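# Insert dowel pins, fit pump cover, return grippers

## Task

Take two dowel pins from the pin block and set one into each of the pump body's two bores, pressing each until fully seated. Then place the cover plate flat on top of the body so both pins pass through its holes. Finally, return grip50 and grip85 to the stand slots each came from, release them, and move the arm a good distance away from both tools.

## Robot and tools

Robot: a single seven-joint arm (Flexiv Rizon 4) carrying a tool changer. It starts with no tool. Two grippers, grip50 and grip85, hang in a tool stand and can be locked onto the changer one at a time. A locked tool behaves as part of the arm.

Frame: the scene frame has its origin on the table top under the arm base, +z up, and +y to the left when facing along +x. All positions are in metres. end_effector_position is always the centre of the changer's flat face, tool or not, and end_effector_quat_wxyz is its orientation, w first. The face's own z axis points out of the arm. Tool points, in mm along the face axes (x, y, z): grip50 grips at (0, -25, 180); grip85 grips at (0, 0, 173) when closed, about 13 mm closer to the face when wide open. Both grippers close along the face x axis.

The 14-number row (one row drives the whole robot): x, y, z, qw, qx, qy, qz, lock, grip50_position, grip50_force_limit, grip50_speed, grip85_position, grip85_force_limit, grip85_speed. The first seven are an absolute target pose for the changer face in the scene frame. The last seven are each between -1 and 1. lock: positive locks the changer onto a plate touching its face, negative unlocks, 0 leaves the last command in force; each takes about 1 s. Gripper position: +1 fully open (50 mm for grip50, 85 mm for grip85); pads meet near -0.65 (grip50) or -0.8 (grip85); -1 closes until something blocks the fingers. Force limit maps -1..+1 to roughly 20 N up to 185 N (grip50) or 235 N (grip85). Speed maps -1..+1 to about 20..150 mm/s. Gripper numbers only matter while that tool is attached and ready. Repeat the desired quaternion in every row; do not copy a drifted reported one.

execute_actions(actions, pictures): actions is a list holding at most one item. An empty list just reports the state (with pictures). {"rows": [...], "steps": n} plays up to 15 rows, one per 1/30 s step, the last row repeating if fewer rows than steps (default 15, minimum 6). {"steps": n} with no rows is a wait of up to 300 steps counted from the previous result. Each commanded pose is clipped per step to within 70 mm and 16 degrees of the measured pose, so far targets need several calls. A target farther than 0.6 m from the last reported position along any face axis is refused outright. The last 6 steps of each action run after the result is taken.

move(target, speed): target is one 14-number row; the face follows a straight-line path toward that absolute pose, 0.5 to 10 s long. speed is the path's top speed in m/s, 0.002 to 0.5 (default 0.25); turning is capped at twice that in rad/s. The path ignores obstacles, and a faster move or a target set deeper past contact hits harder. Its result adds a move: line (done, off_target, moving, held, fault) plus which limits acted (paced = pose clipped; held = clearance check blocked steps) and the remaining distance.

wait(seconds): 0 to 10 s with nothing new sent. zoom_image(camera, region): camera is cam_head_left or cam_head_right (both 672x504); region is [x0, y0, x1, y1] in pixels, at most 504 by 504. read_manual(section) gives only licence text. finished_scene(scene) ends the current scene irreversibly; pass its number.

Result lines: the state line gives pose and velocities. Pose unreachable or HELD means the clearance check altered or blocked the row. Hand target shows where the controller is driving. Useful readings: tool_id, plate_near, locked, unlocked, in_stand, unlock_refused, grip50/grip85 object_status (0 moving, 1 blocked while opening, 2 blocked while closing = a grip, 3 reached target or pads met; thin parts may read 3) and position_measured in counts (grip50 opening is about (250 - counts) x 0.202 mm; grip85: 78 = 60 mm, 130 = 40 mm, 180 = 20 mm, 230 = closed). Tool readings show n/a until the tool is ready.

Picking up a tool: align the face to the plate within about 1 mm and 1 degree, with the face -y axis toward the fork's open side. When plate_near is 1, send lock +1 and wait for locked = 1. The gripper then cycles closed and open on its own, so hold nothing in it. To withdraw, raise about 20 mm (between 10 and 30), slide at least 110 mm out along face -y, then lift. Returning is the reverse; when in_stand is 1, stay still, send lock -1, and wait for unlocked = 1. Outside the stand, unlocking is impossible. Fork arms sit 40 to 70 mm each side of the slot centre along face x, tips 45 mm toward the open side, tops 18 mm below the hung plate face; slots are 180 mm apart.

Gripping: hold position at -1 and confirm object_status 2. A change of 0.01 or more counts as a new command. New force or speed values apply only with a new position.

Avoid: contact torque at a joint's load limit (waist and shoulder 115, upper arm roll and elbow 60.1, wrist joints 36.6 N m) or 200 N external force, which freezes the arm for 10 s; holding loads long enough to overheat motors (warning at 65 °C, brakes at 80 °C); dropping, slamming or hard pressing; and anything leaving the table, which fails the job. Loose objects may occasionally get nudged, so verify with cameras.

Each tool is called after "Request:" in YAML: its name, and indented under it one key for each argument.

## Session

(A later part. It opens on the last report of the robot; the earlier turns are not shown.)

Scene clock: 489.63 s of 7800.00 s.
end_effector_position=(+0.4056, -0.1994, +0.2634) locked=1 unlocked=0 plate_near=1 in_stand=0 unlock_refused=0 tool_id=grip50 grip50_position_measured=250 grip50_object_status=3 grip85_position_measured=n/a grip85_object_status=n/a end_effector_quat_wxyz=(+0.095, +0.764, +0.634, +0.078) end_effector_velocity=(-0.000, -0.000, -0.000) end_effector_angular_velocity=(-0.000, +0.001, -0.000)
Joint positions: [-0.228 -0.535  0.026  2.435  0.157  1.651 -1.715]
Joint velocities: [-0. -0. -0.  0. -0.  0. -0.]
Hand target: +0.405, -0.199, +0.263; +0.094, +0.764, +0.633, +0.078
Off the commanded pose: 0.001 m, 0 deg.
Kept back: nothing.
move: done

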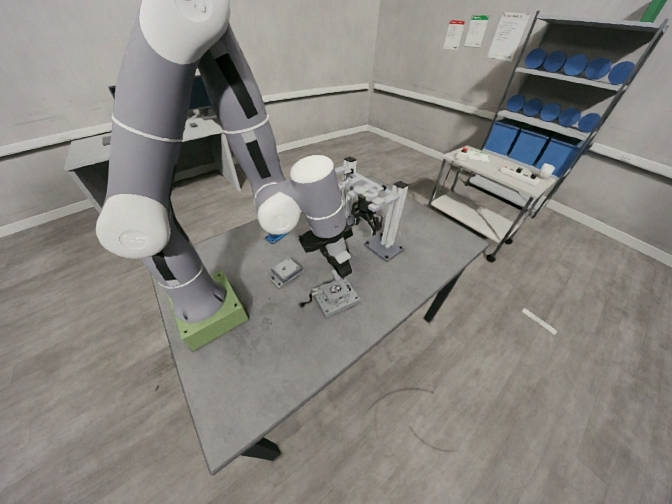

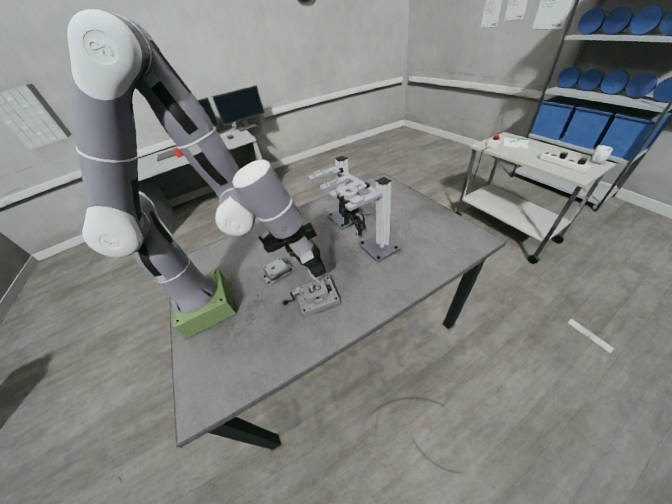

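It's going in.

Request:
move:
  target: [0.4066,-0.1998,0.2610,0.0939,0.7642,0.6332,0.0778,0,-1,1,0,0,0,0]
  speed: 0.002

Request:
move:
  target: [0.4066,-0.1998,0.2590,0.0939,0.7642,0.6332,0.0778,0,-1,1,0,0,0,0]
  speed: 0.002

Scene clock: 491.40 s of 7800.00 s.
end_effector_position=(+0.4071, -0.1998, +0.2619) locked=1 unlocked=0 plate_near=1 in_stand=0 unlock_refused=0 tool_id=grip50 grip50_position_measured=250 grip50_object_status=3 grip85_position_measured=n/a grip85_object_status=n/a end_effector_quat_wxyz=(+0.095, +0.764, +0.633, +0.079) end_effector_velocity=(+0.000, -0.000, +0.000) end_effector_angular_velocity=(+0.000, -0.000, -0.001)
Joint positions: [-0.229 -0.542  0.027  2.43   0.157  1.653 -1.714]
Joint velocities: [ 0.     0.    -0.    -0.    -0.001  0.     0.001]
Hand target: +0.407, -0.200, +0.261; +0.094, +0.764, +0.633, +0.078
Off the commanded pose: 0.001 m, 0 deg.
Kept back: nothing.
move: done

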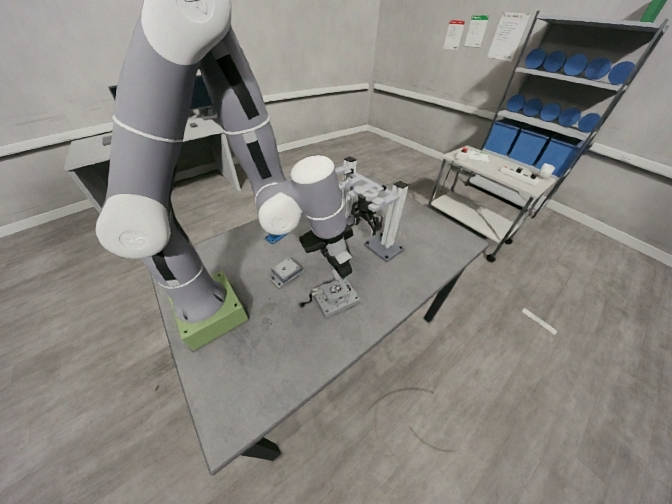

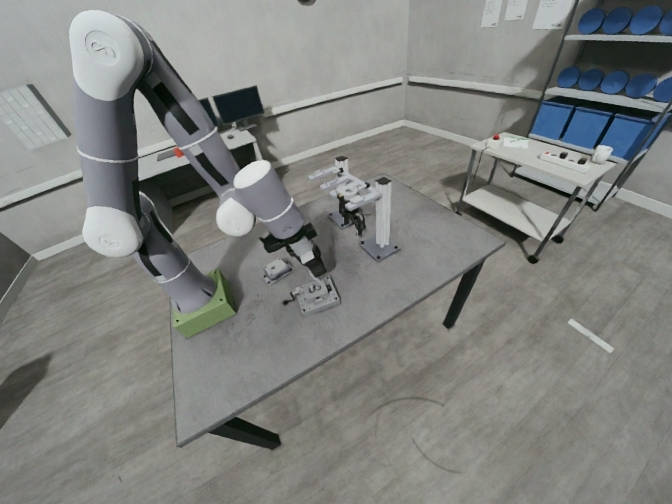

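Scene clock: 493.07 s of 7800.00 s.
end_effector_position=(+0.4072, -0.1999, +0.2600) locked=1 unlocked=0 plate_near=1 in_stand=0 unlock_refused=0 tool_id=grip50 grip50_position_measured=250 grip50_object_status=3 grip85_position_measured=n/a grip85_object_status=n/a end_effector_quat_wxyz=(+0.095, +0.764, +0.633, +0.079) end_effector_velocity=(-0.000, +0.000, -0.000) end_effector_angular_velocity=(+0.000, +0.001, -0.000)
Joint positions: [-0.23  -0.549  0.028  2.429  0.157  1.659 -1.714]
Joint velocities: [ 0.    -0.     0.     0.    -0.001 -0.     0.001]
Hand target: +0.407, -0.200, +0.259; +0.094, +0.764, +0.633, +0.078
Off the commanded pose: 0.001 m, 0 deg.
Kept back: nothing.
move: done

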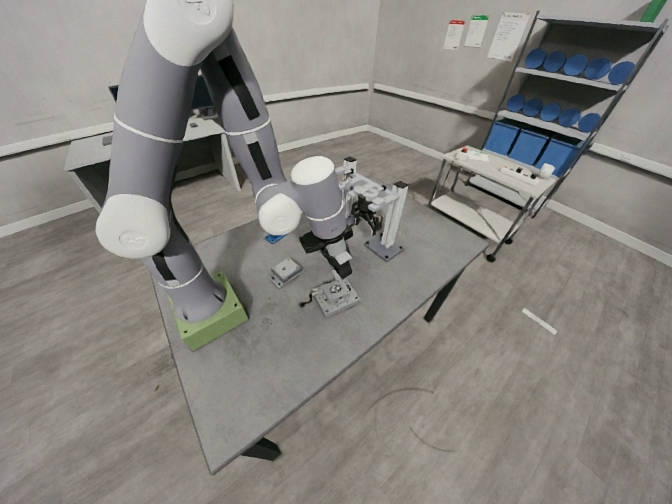

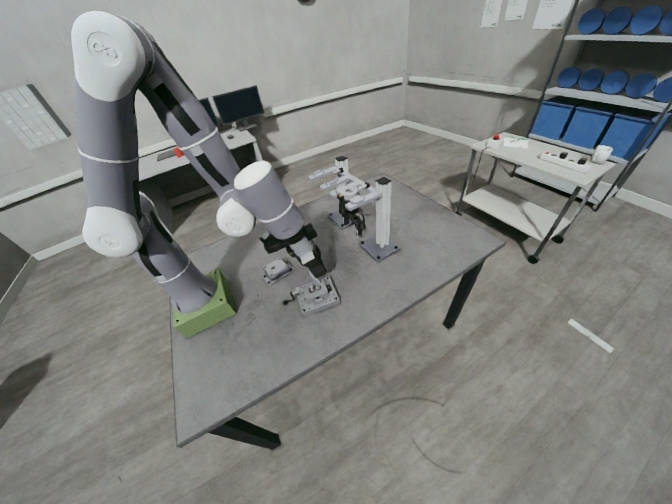

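Request:
move:
  target: [0.4066,-0.1998,0.2570,0.0939,0.7642,0.6332,0.0778,0,-1,1,0,0,0,0]
  speed: 0.002

Request:
move:
  target: [0.4072,-0.1999,0.2582,0.0939,0.7642,0.6332,0.0778,0,-0.3,1,0,0,0,0]
  speed: 0.002

Request:
move:
  target: [0.4072,-0.1999,0.285,0.0939,0.7642,0.6332,0.0778,0,-0.3,1,0,0,0,0]
  speed: 0.03

Request:
move:
  target: [0.4535,-0.2086,0.285,0,0.770,0.638,0,0,-1,0,0,0,0,0]
  speed: 0.1

Request:
move:
  target: [0.4535,-0.2086,0.270,0,0.770,0.638,0,0,-1,0,0,0,0,0]
  speed: 0.004

Request:
zoom_image:
  camera: "cam_head_left"
  region: [318,262,368,302]

Scene clock: 495.30 s of 7800.00 s.
end_effector_position=(+0.4072, -0.1999, +0.2580) locked=1 unlocked=0 plate_near=1 in_stand=0 unlock_refused=0 tool_id=grip50 grip50_position_measured=250 grip50_object_status=3 grip85_position_measured=n/a grip85_object_status=n/a end_effector_quat_wxyz=(+0.095, +0.764, +0.633, +0.079) end_effector_velocity=(-0.000, -0.000, -0.000) end_effector_angular_velocity=(+0.000, +0.001, -0.001)
Joint positions: [-0.232 -0.556  0.03   2.428  0.157  1.665 -1.714]
Joint velocities: [-0.    -0.    -0.001  0.     0.     0.     0.001]
Hand target: +0.407, -0.200, +0.257; +0.094, +0.764, +0.633, +0.078
Off the commanded pose: 0.001 m, 0 deg.
Kept back: nothing.
move: done

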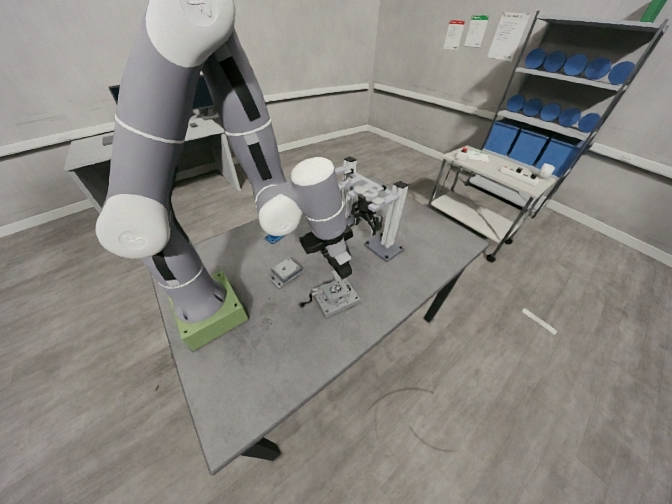

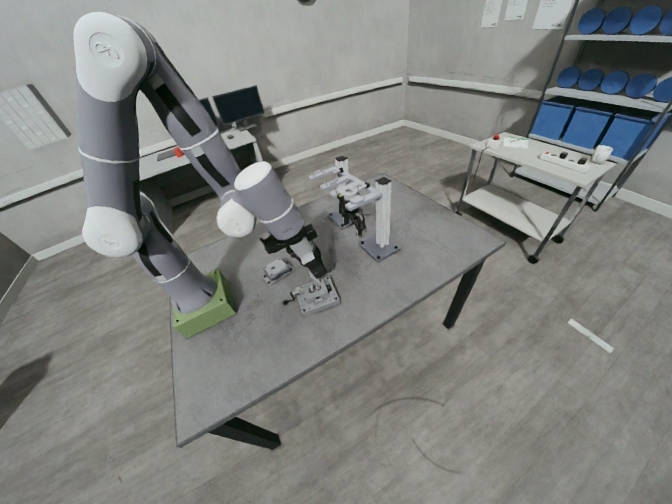

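Scene clock: 496.27 s of 7800.00 s.
end_effector_position=(+0.4071, -0.1999, +0.2581) locked=1 unlocked=0 plate_near=1 in_stand=0 unlock_refused=0 tool_id=grip50 grip50_position_measured=198 grip50_object_status=3 grip85_position_measured=n/a grip85_object_status=n/a end_effector_quat_wxyz=(+0.094, +0.764, +0.633, +0.078) end_effector_velocity=(+0.000, +0.000, -0.000) end_effector_angular_velocity=(+0.000, +0.000, +0.001)
Joint positions: [-0.231 -0.554  0.028  2.427  0.157  1.66  -1.714]
Joint velocities: [ 0.    -0.     0.    -0.     0.    -0.    -0.001]
Hand target: +0.407, -0.200, +0.258; +0.094, +0.764, +0.633, +0.078
Off the commanded pose: 0.000 m, 0 deg.
Kept back: nothing.
move: done

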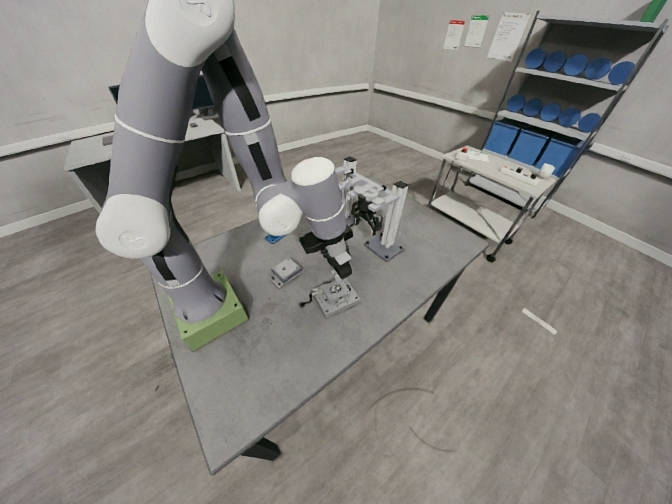

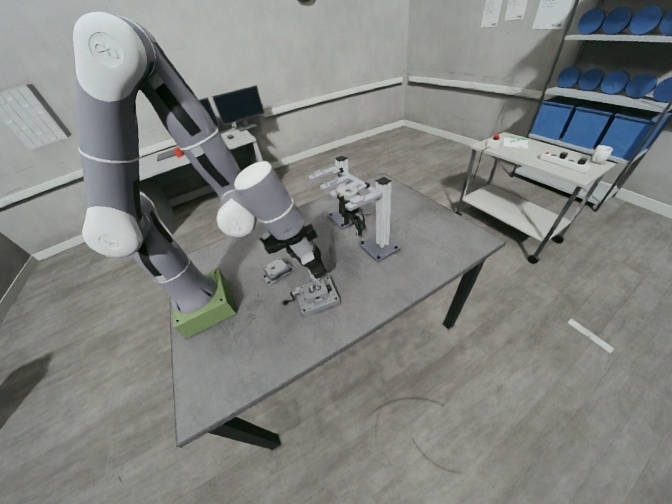

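Scene clock: 497.40 s of 7800.00 s.
end_effector_position=(+0.4072, -0.1999, +0.2851) locked=1 unlocked=0 plate_near=1 in_stand=0 unlock_refused=0 tool_id=grip50 grip50_position_measured=198 grip50_object_status=3 grip85_position_measured=n/a grip85_object_status=n/a end_effector_quat_wxyz=(+0.094, +0.764, +0.633, +0.078) end_effector_velocity=(+0.000, -0.000, -0.000) end_effector_angular_velocity=(+0.000, +0.000, -0.002)
Joint positions: [-0.213 -0.46   0.006  2.444  0.147  1.581 -1.704]
Joint velocities: [ 0.    -0.    -0.    -0.    -0.    -0.     0.002]
Hand target: +0.407, -0.200, +0.285; +0.094, +0.764, +0.633, +0.078
Off the commanded pose: 0.000 m, 0 deg.
Kept back: nothing.
move: done

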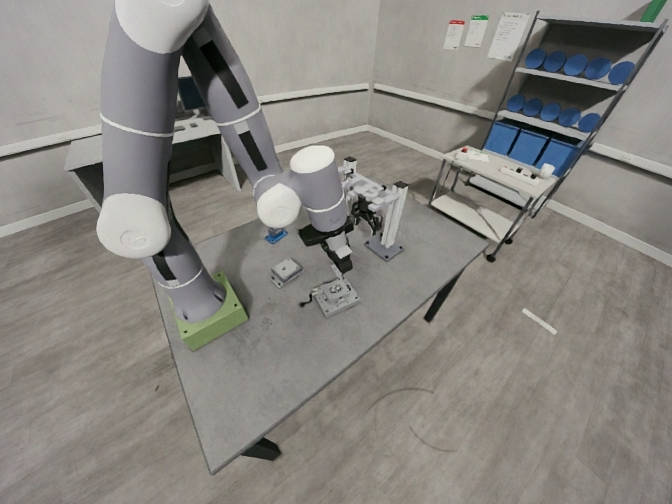

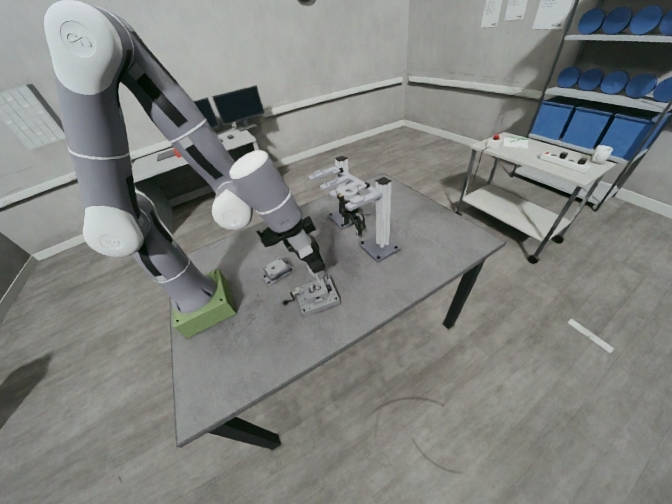

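Scene clock: 498.87 s of 7800.00 s.
end_effector_position=(+0.4538, -0.2084, +0.2852) locked=1 unlocked=0 plate_near=1 in_stand=0 unlock_refused=0 tool_id=grip50 grip50_position_measured=255 grip50_object_status=3 grip85_position_measured=n/a grip85_object_status=n/a end_effector_quat_wxyz=(+0.000, +0.770, +0.638, +0.000) end_effector_velocity=(+0.000, +0.000, -0.000) end_effector_angular_velocity=(+0.000, +0.000, +0.002)
Joint positions: [-0.183 -0.462 -0.051  2.236  0.063  1.131 -1.634]
Joint velocities: [ 0.    -0.     0.    -0.     0.    -0.    -0.002]
Hand target: +0.454, -0.208, +0.285; +0.000, +0.770, +0.638, -0.000
Off the commanded pose: 0.000 m, 0 deg.
Kept back: nothing.
move: done

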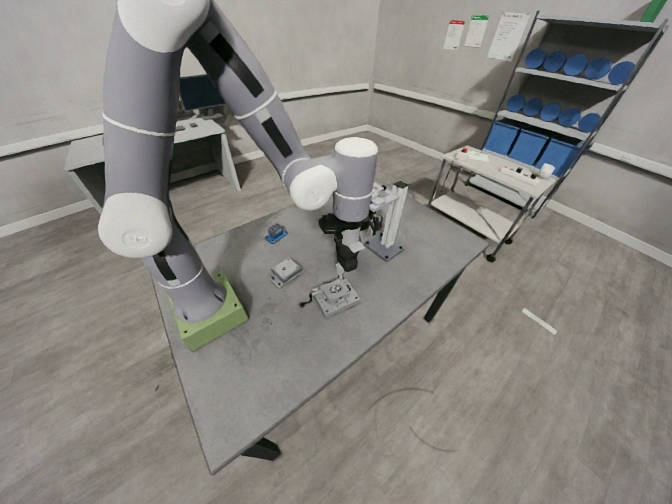

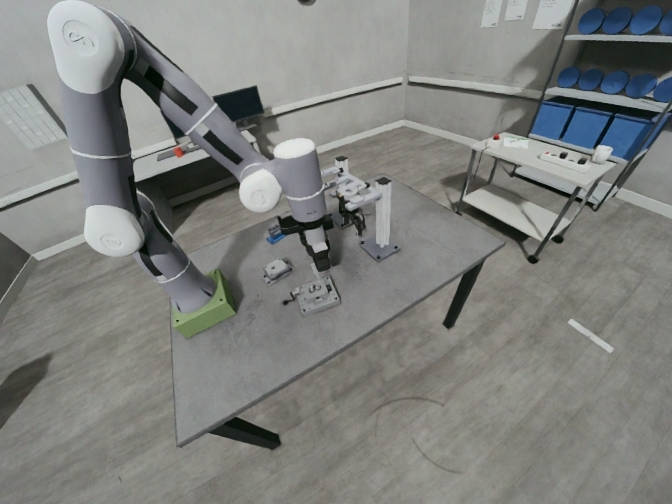

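Scene clock: 502.90 s of 7800.00 s.
end_effector_position=(+0.4535, -0.2086, +0.2701) locked=1 unlocked=0 plate_near=1 in_stand=0 unlock_refused=0 tool_id=grip50 grip50_position_measured=255 grip50_object_status=3 grip85_position_measured=n/a grip85_object_status=n/a end_effector_quat_wxyz=(-0.000, +0.770, +0.638, -0.000) end_effector_velocity=(-0.000, -0.000, +0.000) end_effector_angular_velocity=(+0.000, -0.000, -0.001)
Joint positions: [-0.191 -0.503 -0.042  2.234  0.063  1.169 -1.635]
Joint velocities: [-0.001  0.     0.     0.     0.     0.     0.   ]
Hand target: +0.454, -0.209, +0.270; -0.000, +0.770, +0.638, +0.000
Off the commanded pose: 0.000 m, 0 deg.
Kept back: nothing.
move: done

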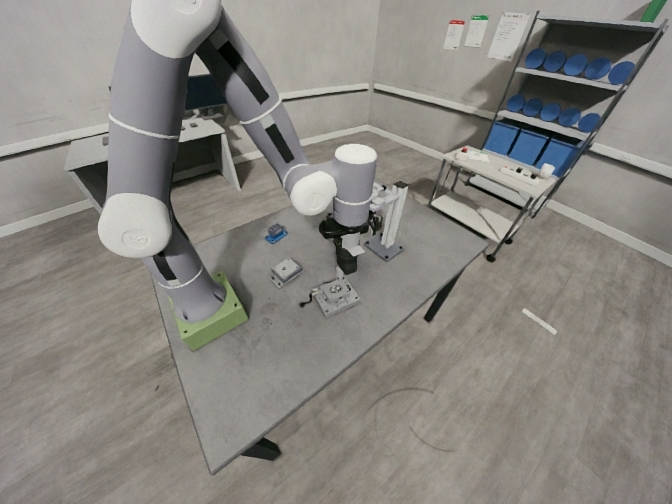

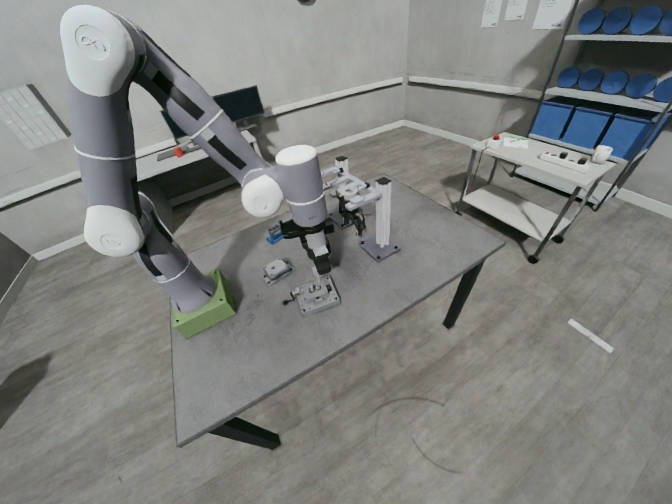

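Region (318, 262, 368, 302) of cam_head_left's 672x504 image, scaled by 10.080, with more detail than that image has; it fills the top 403 rows of this view, and the rest is white.

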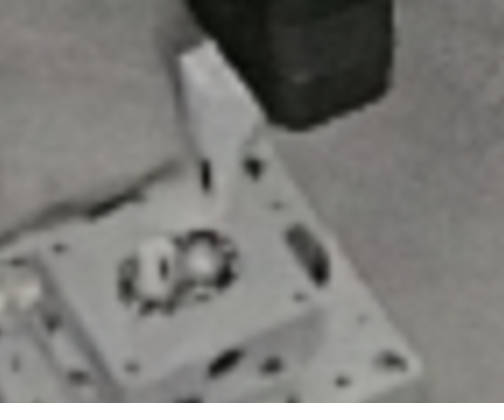

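Offset 2 mm in v so one finger's tip presses (avoid the gap).

Request:
move:
  target: [0.4539,-0.2066,0.270,0,0.770,0.638,0,0,-1,0,0,0,0,0]
  speed: 0.004

Request:
move:
  target: [0.4539,-0.2066,0.267,0,0.770,0.638,0,0,-1,0,0,0,0,0]
  speed: 0.003

Request:
move:
  target: [0.4539,-0.2066,0.265,0,0.770,0.638,0,0,-1,0,0,0,0,0]
  speed: 0.003

Scene clock: 503.87 s of 7800.00 s.
end_effector_position=(+0.4539, -0.2066, +0.2699) locked=1 unlocked=0 plate_near=1 in_stand=0 unlock_refused=0 tool_id=grip50 grip50_position_measured=255 grip50_object_status=3 grip85_position_measured=n/a grip85_object_status=n/a end_effector_quat_wxyz=(-0.000, +0.770, +0.638, -0.000) end_effector_velocity=(-0.000, +0.000, +0.000) end_effector_angular_velocity=(+0.000, -0.000, -0.000)
Joint positions: [-0.187 -0.503 -0.042  2.236  0.063  1.17  -1.631]
Joint velocities: [ 0.  0.  0.  0.  0. -0.  0.]
Hand target: +0.454, -0.207, +0.270; -0.000, +0.770, +0.638, +0.000
Off the commanded pose: 0.000 m, 0 deg.
Kept back: nothing.
move: done

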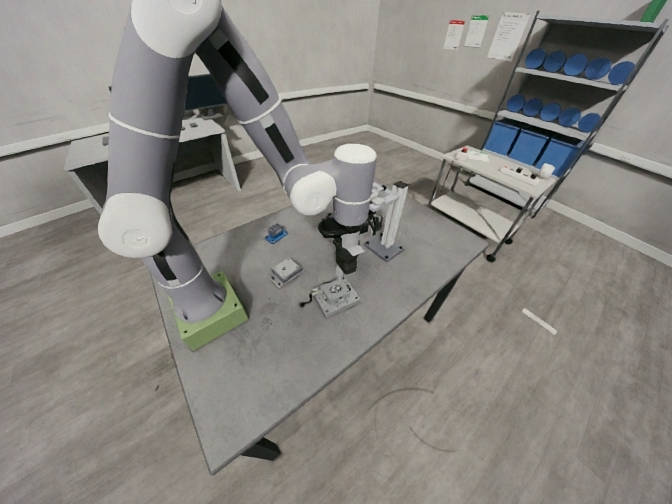

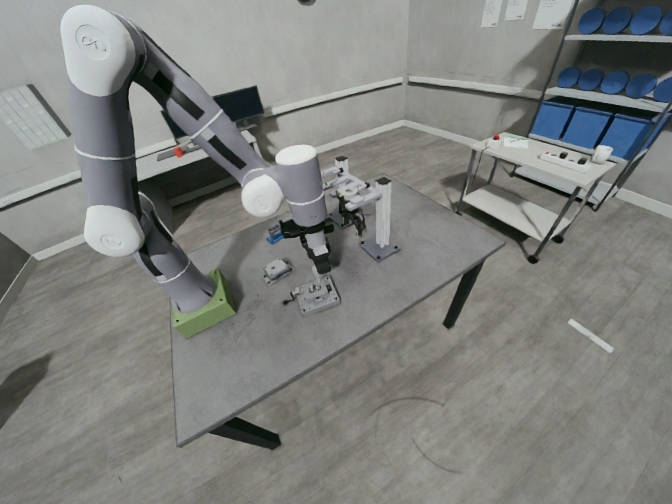

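Scene clock: 505.03 s of 7800.00 s.
end_effector_position=(+0.4539, -0.2066, +0.2671) locked=1 unlocked=0 plate_near=1 in_stand=0 unlock_refused=0 tool_id=grip50 grip50_position_measured=255 grip50_object_status=3 grip85_position_measured=n/a grip85_object_status=n/a end_effector_quat_wxyz=(-0.000, +0.770, +0.638, -0.000) end_effector_velocity=(+0.000, -0.000, +0.000) end_effector_angular_velocity=(-0.000, -0.000, +0.001)
Joint positions: [-0.188 -0.511 -0.041  2.235  0.064  1.178 -1.631]
Joint velocities: [-0.  0. -0. -0. -0.  0. -0.]
Hand target: +0.454, -0.207, +0.267; -0.000, +0.770, +0.638, +0.000
Off the commanded pose: 0.000 m, 0 deg.
Kept back: nothing.
move: done

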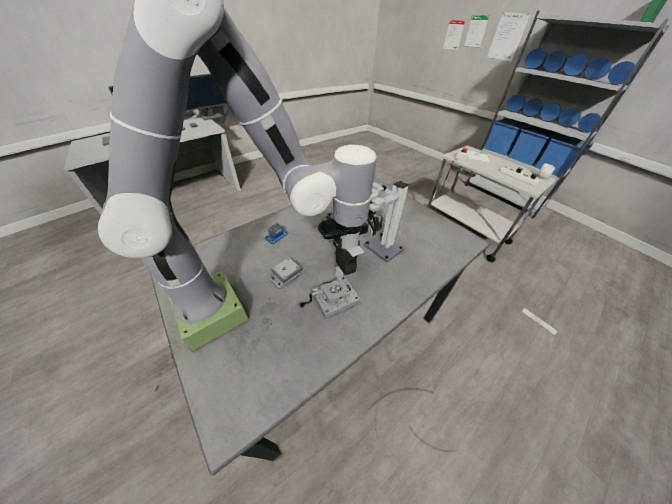

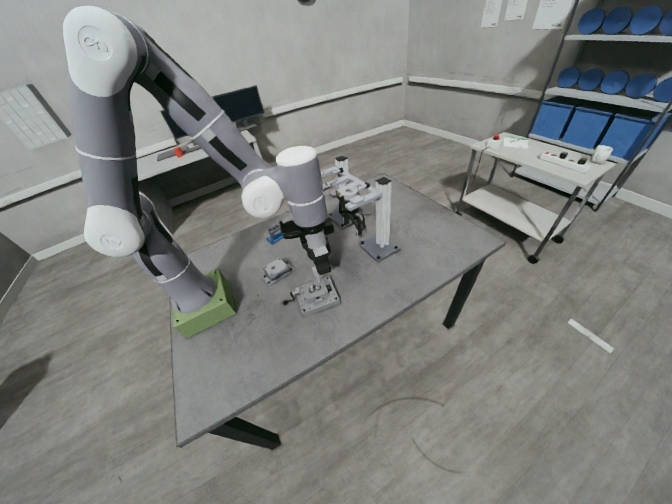

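Scene clock: 505.93 s of 7800.00 s.
end_effector_position=(+0.4545, -0.2068, +0.2660) locked=1 unlocked=0 plate_near=1 in_stand=0 unlock_refused=0 tool_id=grip50 grip50_position_measured=255 grip50_object_status=3 grip85_position_measured=n/a grip85_object_status=n/a end_effector_quat_wxyz=(+0.001, +0.770, +0.638, +0.001) end_effector_velocity=(+0.000, +0.000, +0.000) end_effector_angular_velocity=(+0.000, -0.000, +0.001)
Joint positions: [-0.189 -0.515 -0.04   2.234  0.064  1.183 -1.631]
Joint velocities: [-0.     0.     0.001  0.    -0.    -0.    -0.001]
Hand target: +0.454, -0.207, +0.265; -0.000, +0.770, +0.638, +0.000
Off the commanded pose: 0.001 m, 0 deg.
Kept back: nothing.
move: done

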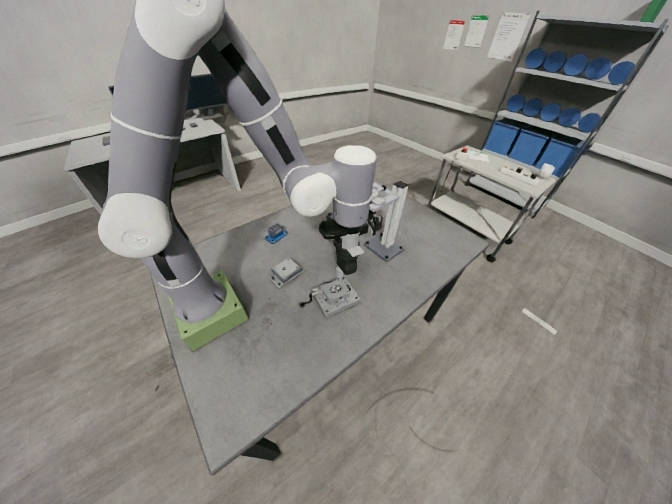

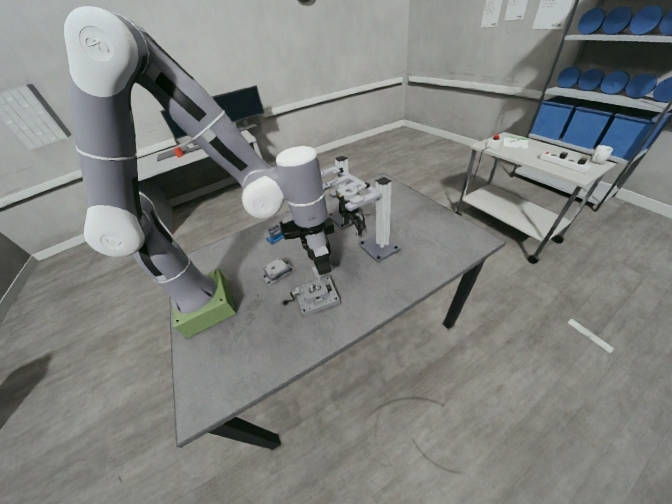

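Request:
move:
  target: [0.4539,-0.2066,0.264,0,0.770,0.638,0,0,-1,0,0,0,0,0]
  speed: 0.002

Scene clock: 507.43 s of 7800.00 s.
end_effector_position=(+0.4551, -0.2070, +0.2659) locked=1 unlocked=0 plate_near=1 in_stand=0 unlock_refused=0 tool_id=grip50 grip50_position_measured=255 grip50_object_status=3 grip85_position_measured=n/a grip85_object_status=n/a end_effector_quat_wxyz=(+0.002, +0.770, +0.638, +0.001) end_effector_velocity=(+0.000, -0.000, +0.000) end_effector_angular_velocity=(-0.000, -0.000, -0.000)
Joint positions: [-0.189 -0.516 -0.04   2.234  0.064  1.186 -1.631]
Joint velocities: [-0.  0. -0. -0.  0. -0.  0.]
Hand target: +0.454, -0.207, +0.264; +0.000, +0.770, +0.638, -0.000
Off the commanded pose: 0.002 m, 0 deg.
Kept back: nothing.
move: done

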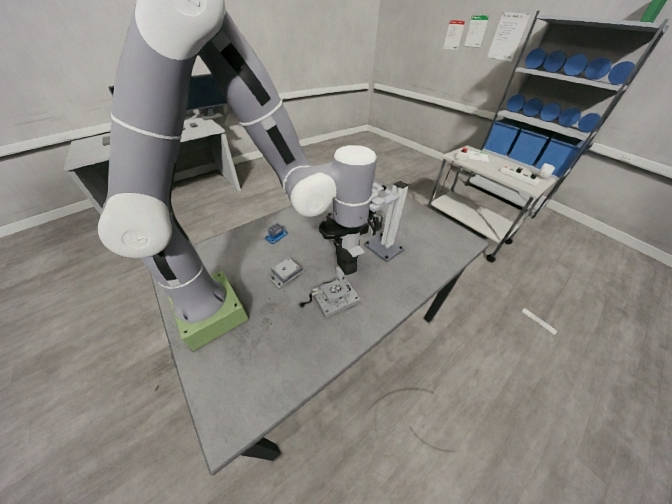

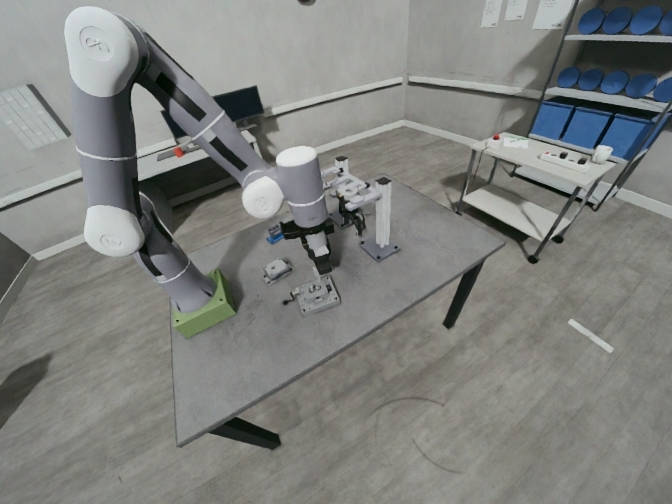

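Request:
move:
  target: [0.4539,-0.2066,0.275,0,0.770,0.638,0,0,-1,0,0,0,0,0]
  speed: 0.02

Request:
move:
  target: [0.4635,-0.1777,0.275,0,0.770,0.638,0,0,-1,0,0,0,0,0]
  speed: 0.05

Request:
move:
  target: [0.4635,-0.1777,0.250,0,0.770,0.638,0,0,-1,0,0,0,0,0]
  speed: 0.02

Request:
move:
  target: [0.4615,-0.1885,0.250,0,0.770,0.638,0,0,-1,0,0,0,0,0]
  speed: 0.004

Request:
move:
  target: [0.4609,-0.1914,0.250,0,0.770,0.638,0,0,-1,0,0,0,0,0]
  speed: 0.003

Scene clock: 508.87 s of 7800.00 s.
end_effector_position=(+0.4540, -0.2066, +0.2750) locked=1 unlocked=0 plate_near=1 in_stand=0 unlock_refused=0 tool_id=grip50 grip50_position_measured=255 grip50_object_status=3 grip85_position_measured=n/a grip85_object_status=n/a end_effector_quat_wxyz=(+0.000, +0.770, +0.638, +0.000) end_effector_velocity=(-0.000, +0.000, +0.000) end_effector_angular_velocity=(-0.000, +0.000, +0.000)
Joint positions: [-0.187 -0.489 -0.042  2.237  0.061  1.158 -1.629]
Joint velocities: [ 0.001  0.    -0.     0.     0.    -0.    -0.   ]
Hand target: +0.454, -0.207, +0.275; +0.000, +0.770, +0.638, -0.000
Off the commanded pose: 0.000 m, 0 deg.
Kept back: nothing.
move: done

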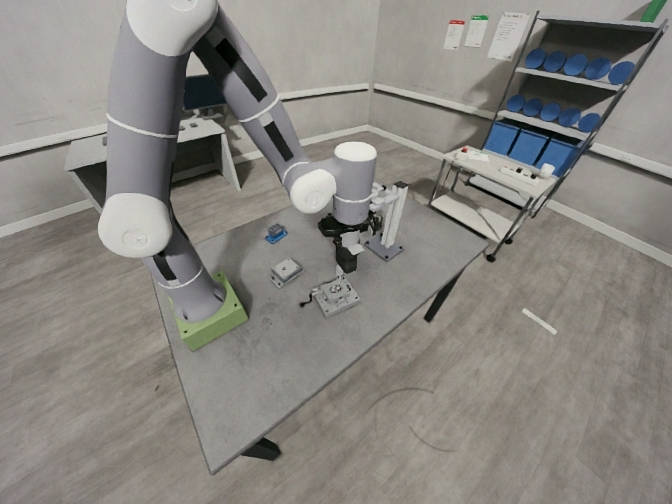

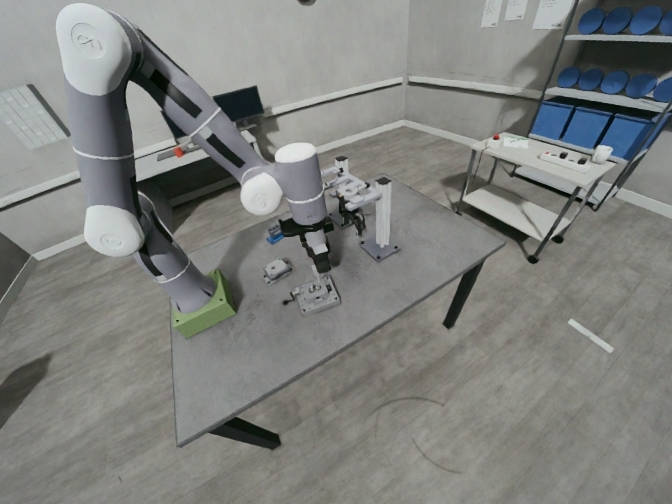

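Scene clock: 509.73 s of 7800.00 s.
end_effector_position=(+0.4635, -0.1776, +0.2749) locked=1 unlocked=0 plate_near=1 in_stand=0 unlock_refused=0 tool_id=grip50 grip50_position_measured=255 grip50_object_status=3 grip85_position_measured=n/a grip85_object_status=n/a end_effector_quat_wxyz=(-0.000, +0.770, +0.638, -0.000) end_effector_velocity=(-0.000, -0.000, -0.000) end_effector_angular_velocity=(-0.000, +0.001, -0.001)
Joint positions: [-0.128 -0.486 -0.039  2.244  0.058  1.162 -1.565]
Joint velocities: [-0.    -0.    -0.001  0.     0.    -0.    -0.   ]
Hand target: +0.463, -0.178, +0.275; -0.000, +0.770, +0.638, +0.000
Off the commanded pose: 0.000 m, 0 deg.
Kept back: nothing.
move: done

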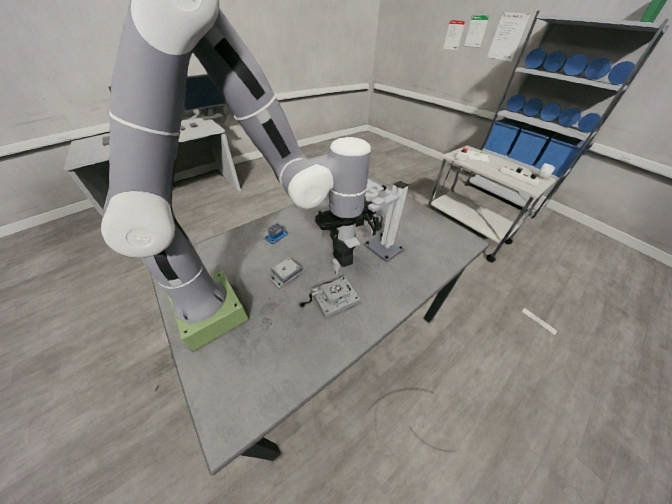

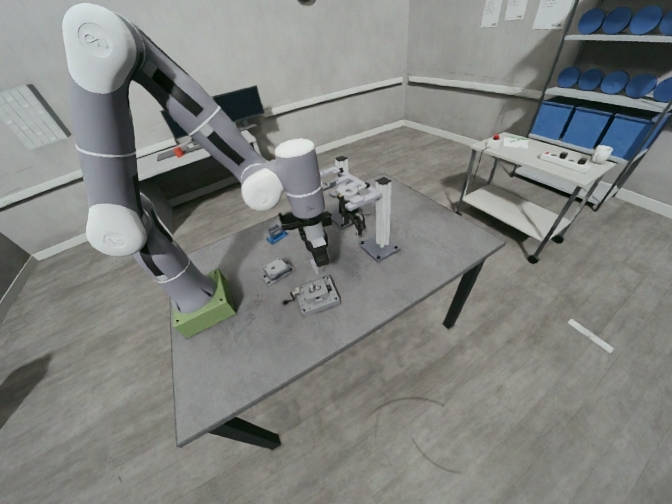

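Scene clock: 511.20 s of 7800.00 s.
end_effector_position=(+0.4635, -0.1777, +0.2500) locked=1 unlocked=0 plate_near=1 in_stand=0 unlock_refused=0 tool_id=grip50 grip50_position_measured=255 grip50_object_status=3 grip85_position_measured=n/a grip85_object_status=n/a end_effector_quat_wxyz=(-0.000, +0.770, +0.638, -0.000) end_effector_velocity=(-0.000, +0.000, -0.000) end_effector_angular_velocity=(+0.001, +0.000, -0.002)
Joint positions: [-0.132 -0.555 -0.033  2.238  0.064  1.225 -1.569]
Joint velocities: [-0.001 -0.     0.001 -0.     0.001 -0.     0.001]
Hand target: +0.464, -0.178, +0.250; -0.000, +0.770, +0.638, +0.000
Off the commanded pose: 0.000 m, 0 deg.
Kept back: nothing.
move: done

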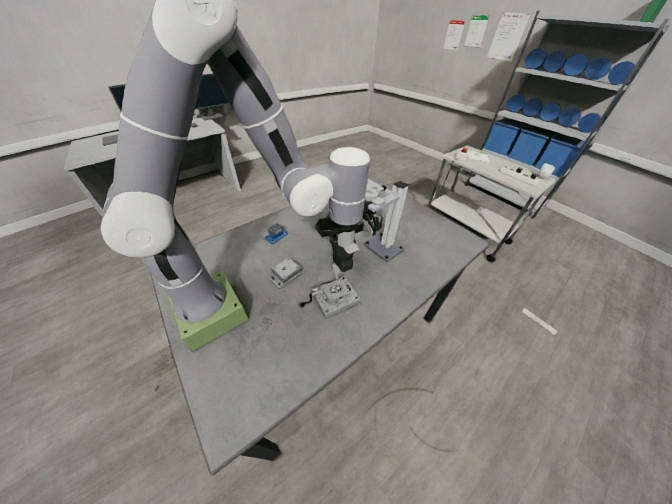

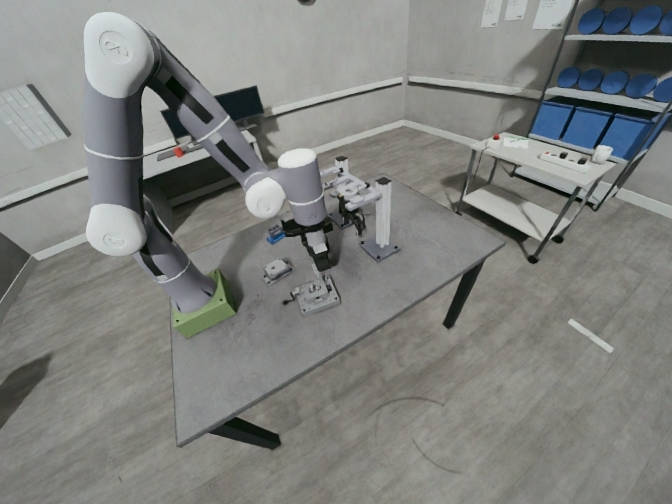

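Scene clock: 514.17 s of 7800.00 s.
end_effector_position=(+0.4622, -0.1859, +0.2501) locked=1 unlocked=0 plate_near=1 in_stand=0 unlock_refused=0 tool_id=grip50 grip50_position_measured=255 grip50_object_status=3 grip85_position_measured=n/a grip85_object_status=n/a end_effector_quat_wxyz=(-0.001, +0.769, +0.639, +0.001) end_effector_velocity=(+0.000, -0.000, +0.000) end_effector_angular_velocity=(-0.000, -0.000, +0.000)
Joint positions: [-0.154 -0.557 -0.028  2.232  0.064  1.221 -1.59 ]
Joint velocities: [-0.001  0.     0.001 -0.    -0.002  0.     0.001]
Hand target: +0.462, -0.188, +0.250; +0.000, +0.770, +0.638, -0.000
Off the commanded pose: 0.003 m, 0 deg.
Kept back: nothing.
move: done

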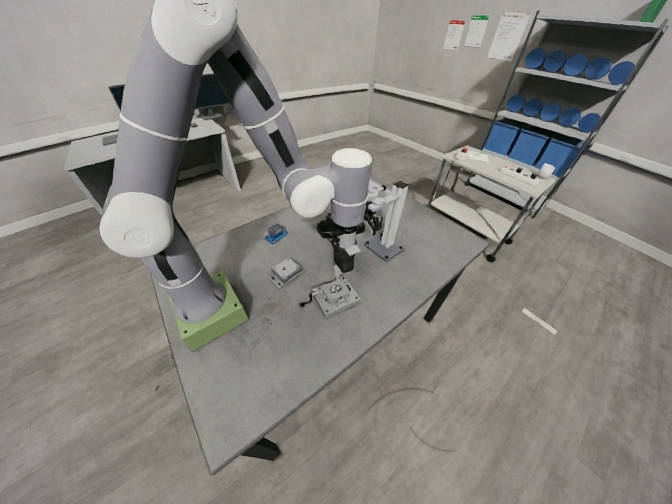

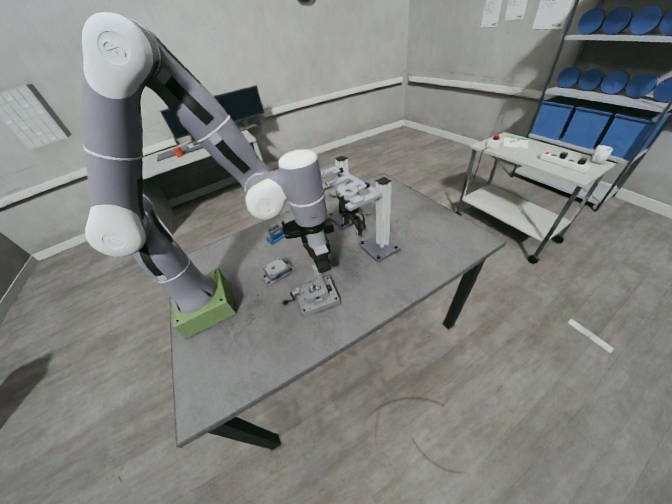

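Scene clock: 516.27 s of 7800.00 s.
end_effector_position=(+0.4622, -0.1868, +0.2501) locked=1 unlocked=0 plate_near=1 in_stand=0 unlock_refused=0 tool_id=grip50 grip50_position_measured=255 grip50_object_status=3 grip85_position_measured=n/a grip85_object_status=n/a end_effector_quat_wxyz=(-0.001, +0.768, +0.640, +0.002) end_effector_velocity=(-0.000, -0.000, -0.000) end_effector_angular_velocity=(+0.000, +0.001, +0.000)
Joint positions: [-0.162 -0.558 -0.023  2.231  0.06   1.221 -1.593]
Joint velocities: [-0.002 -0.001  0.001  0.    -0.002 -0.     0.   ]
Hand target: +0.461, -0.191, +0.250; +0.000, +0.770, +0.638, +0.000
Off the commanded pose: 0.005 m, 0 deg.
Kept back: nothing.
move: off_target

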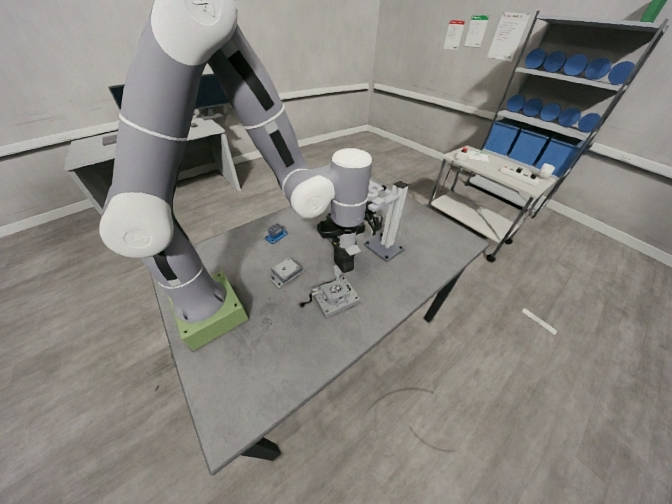

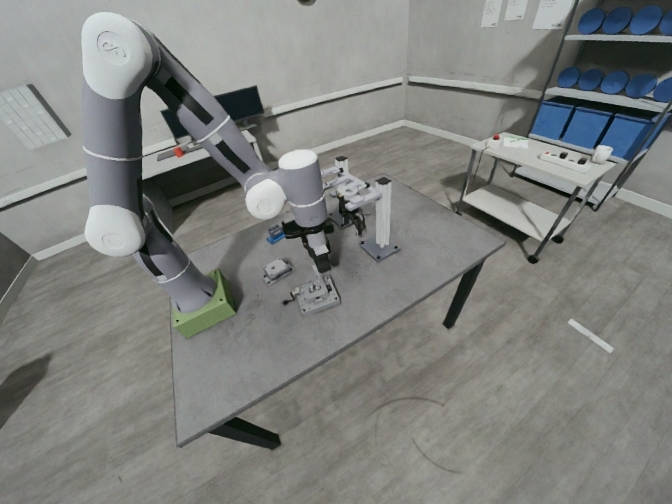

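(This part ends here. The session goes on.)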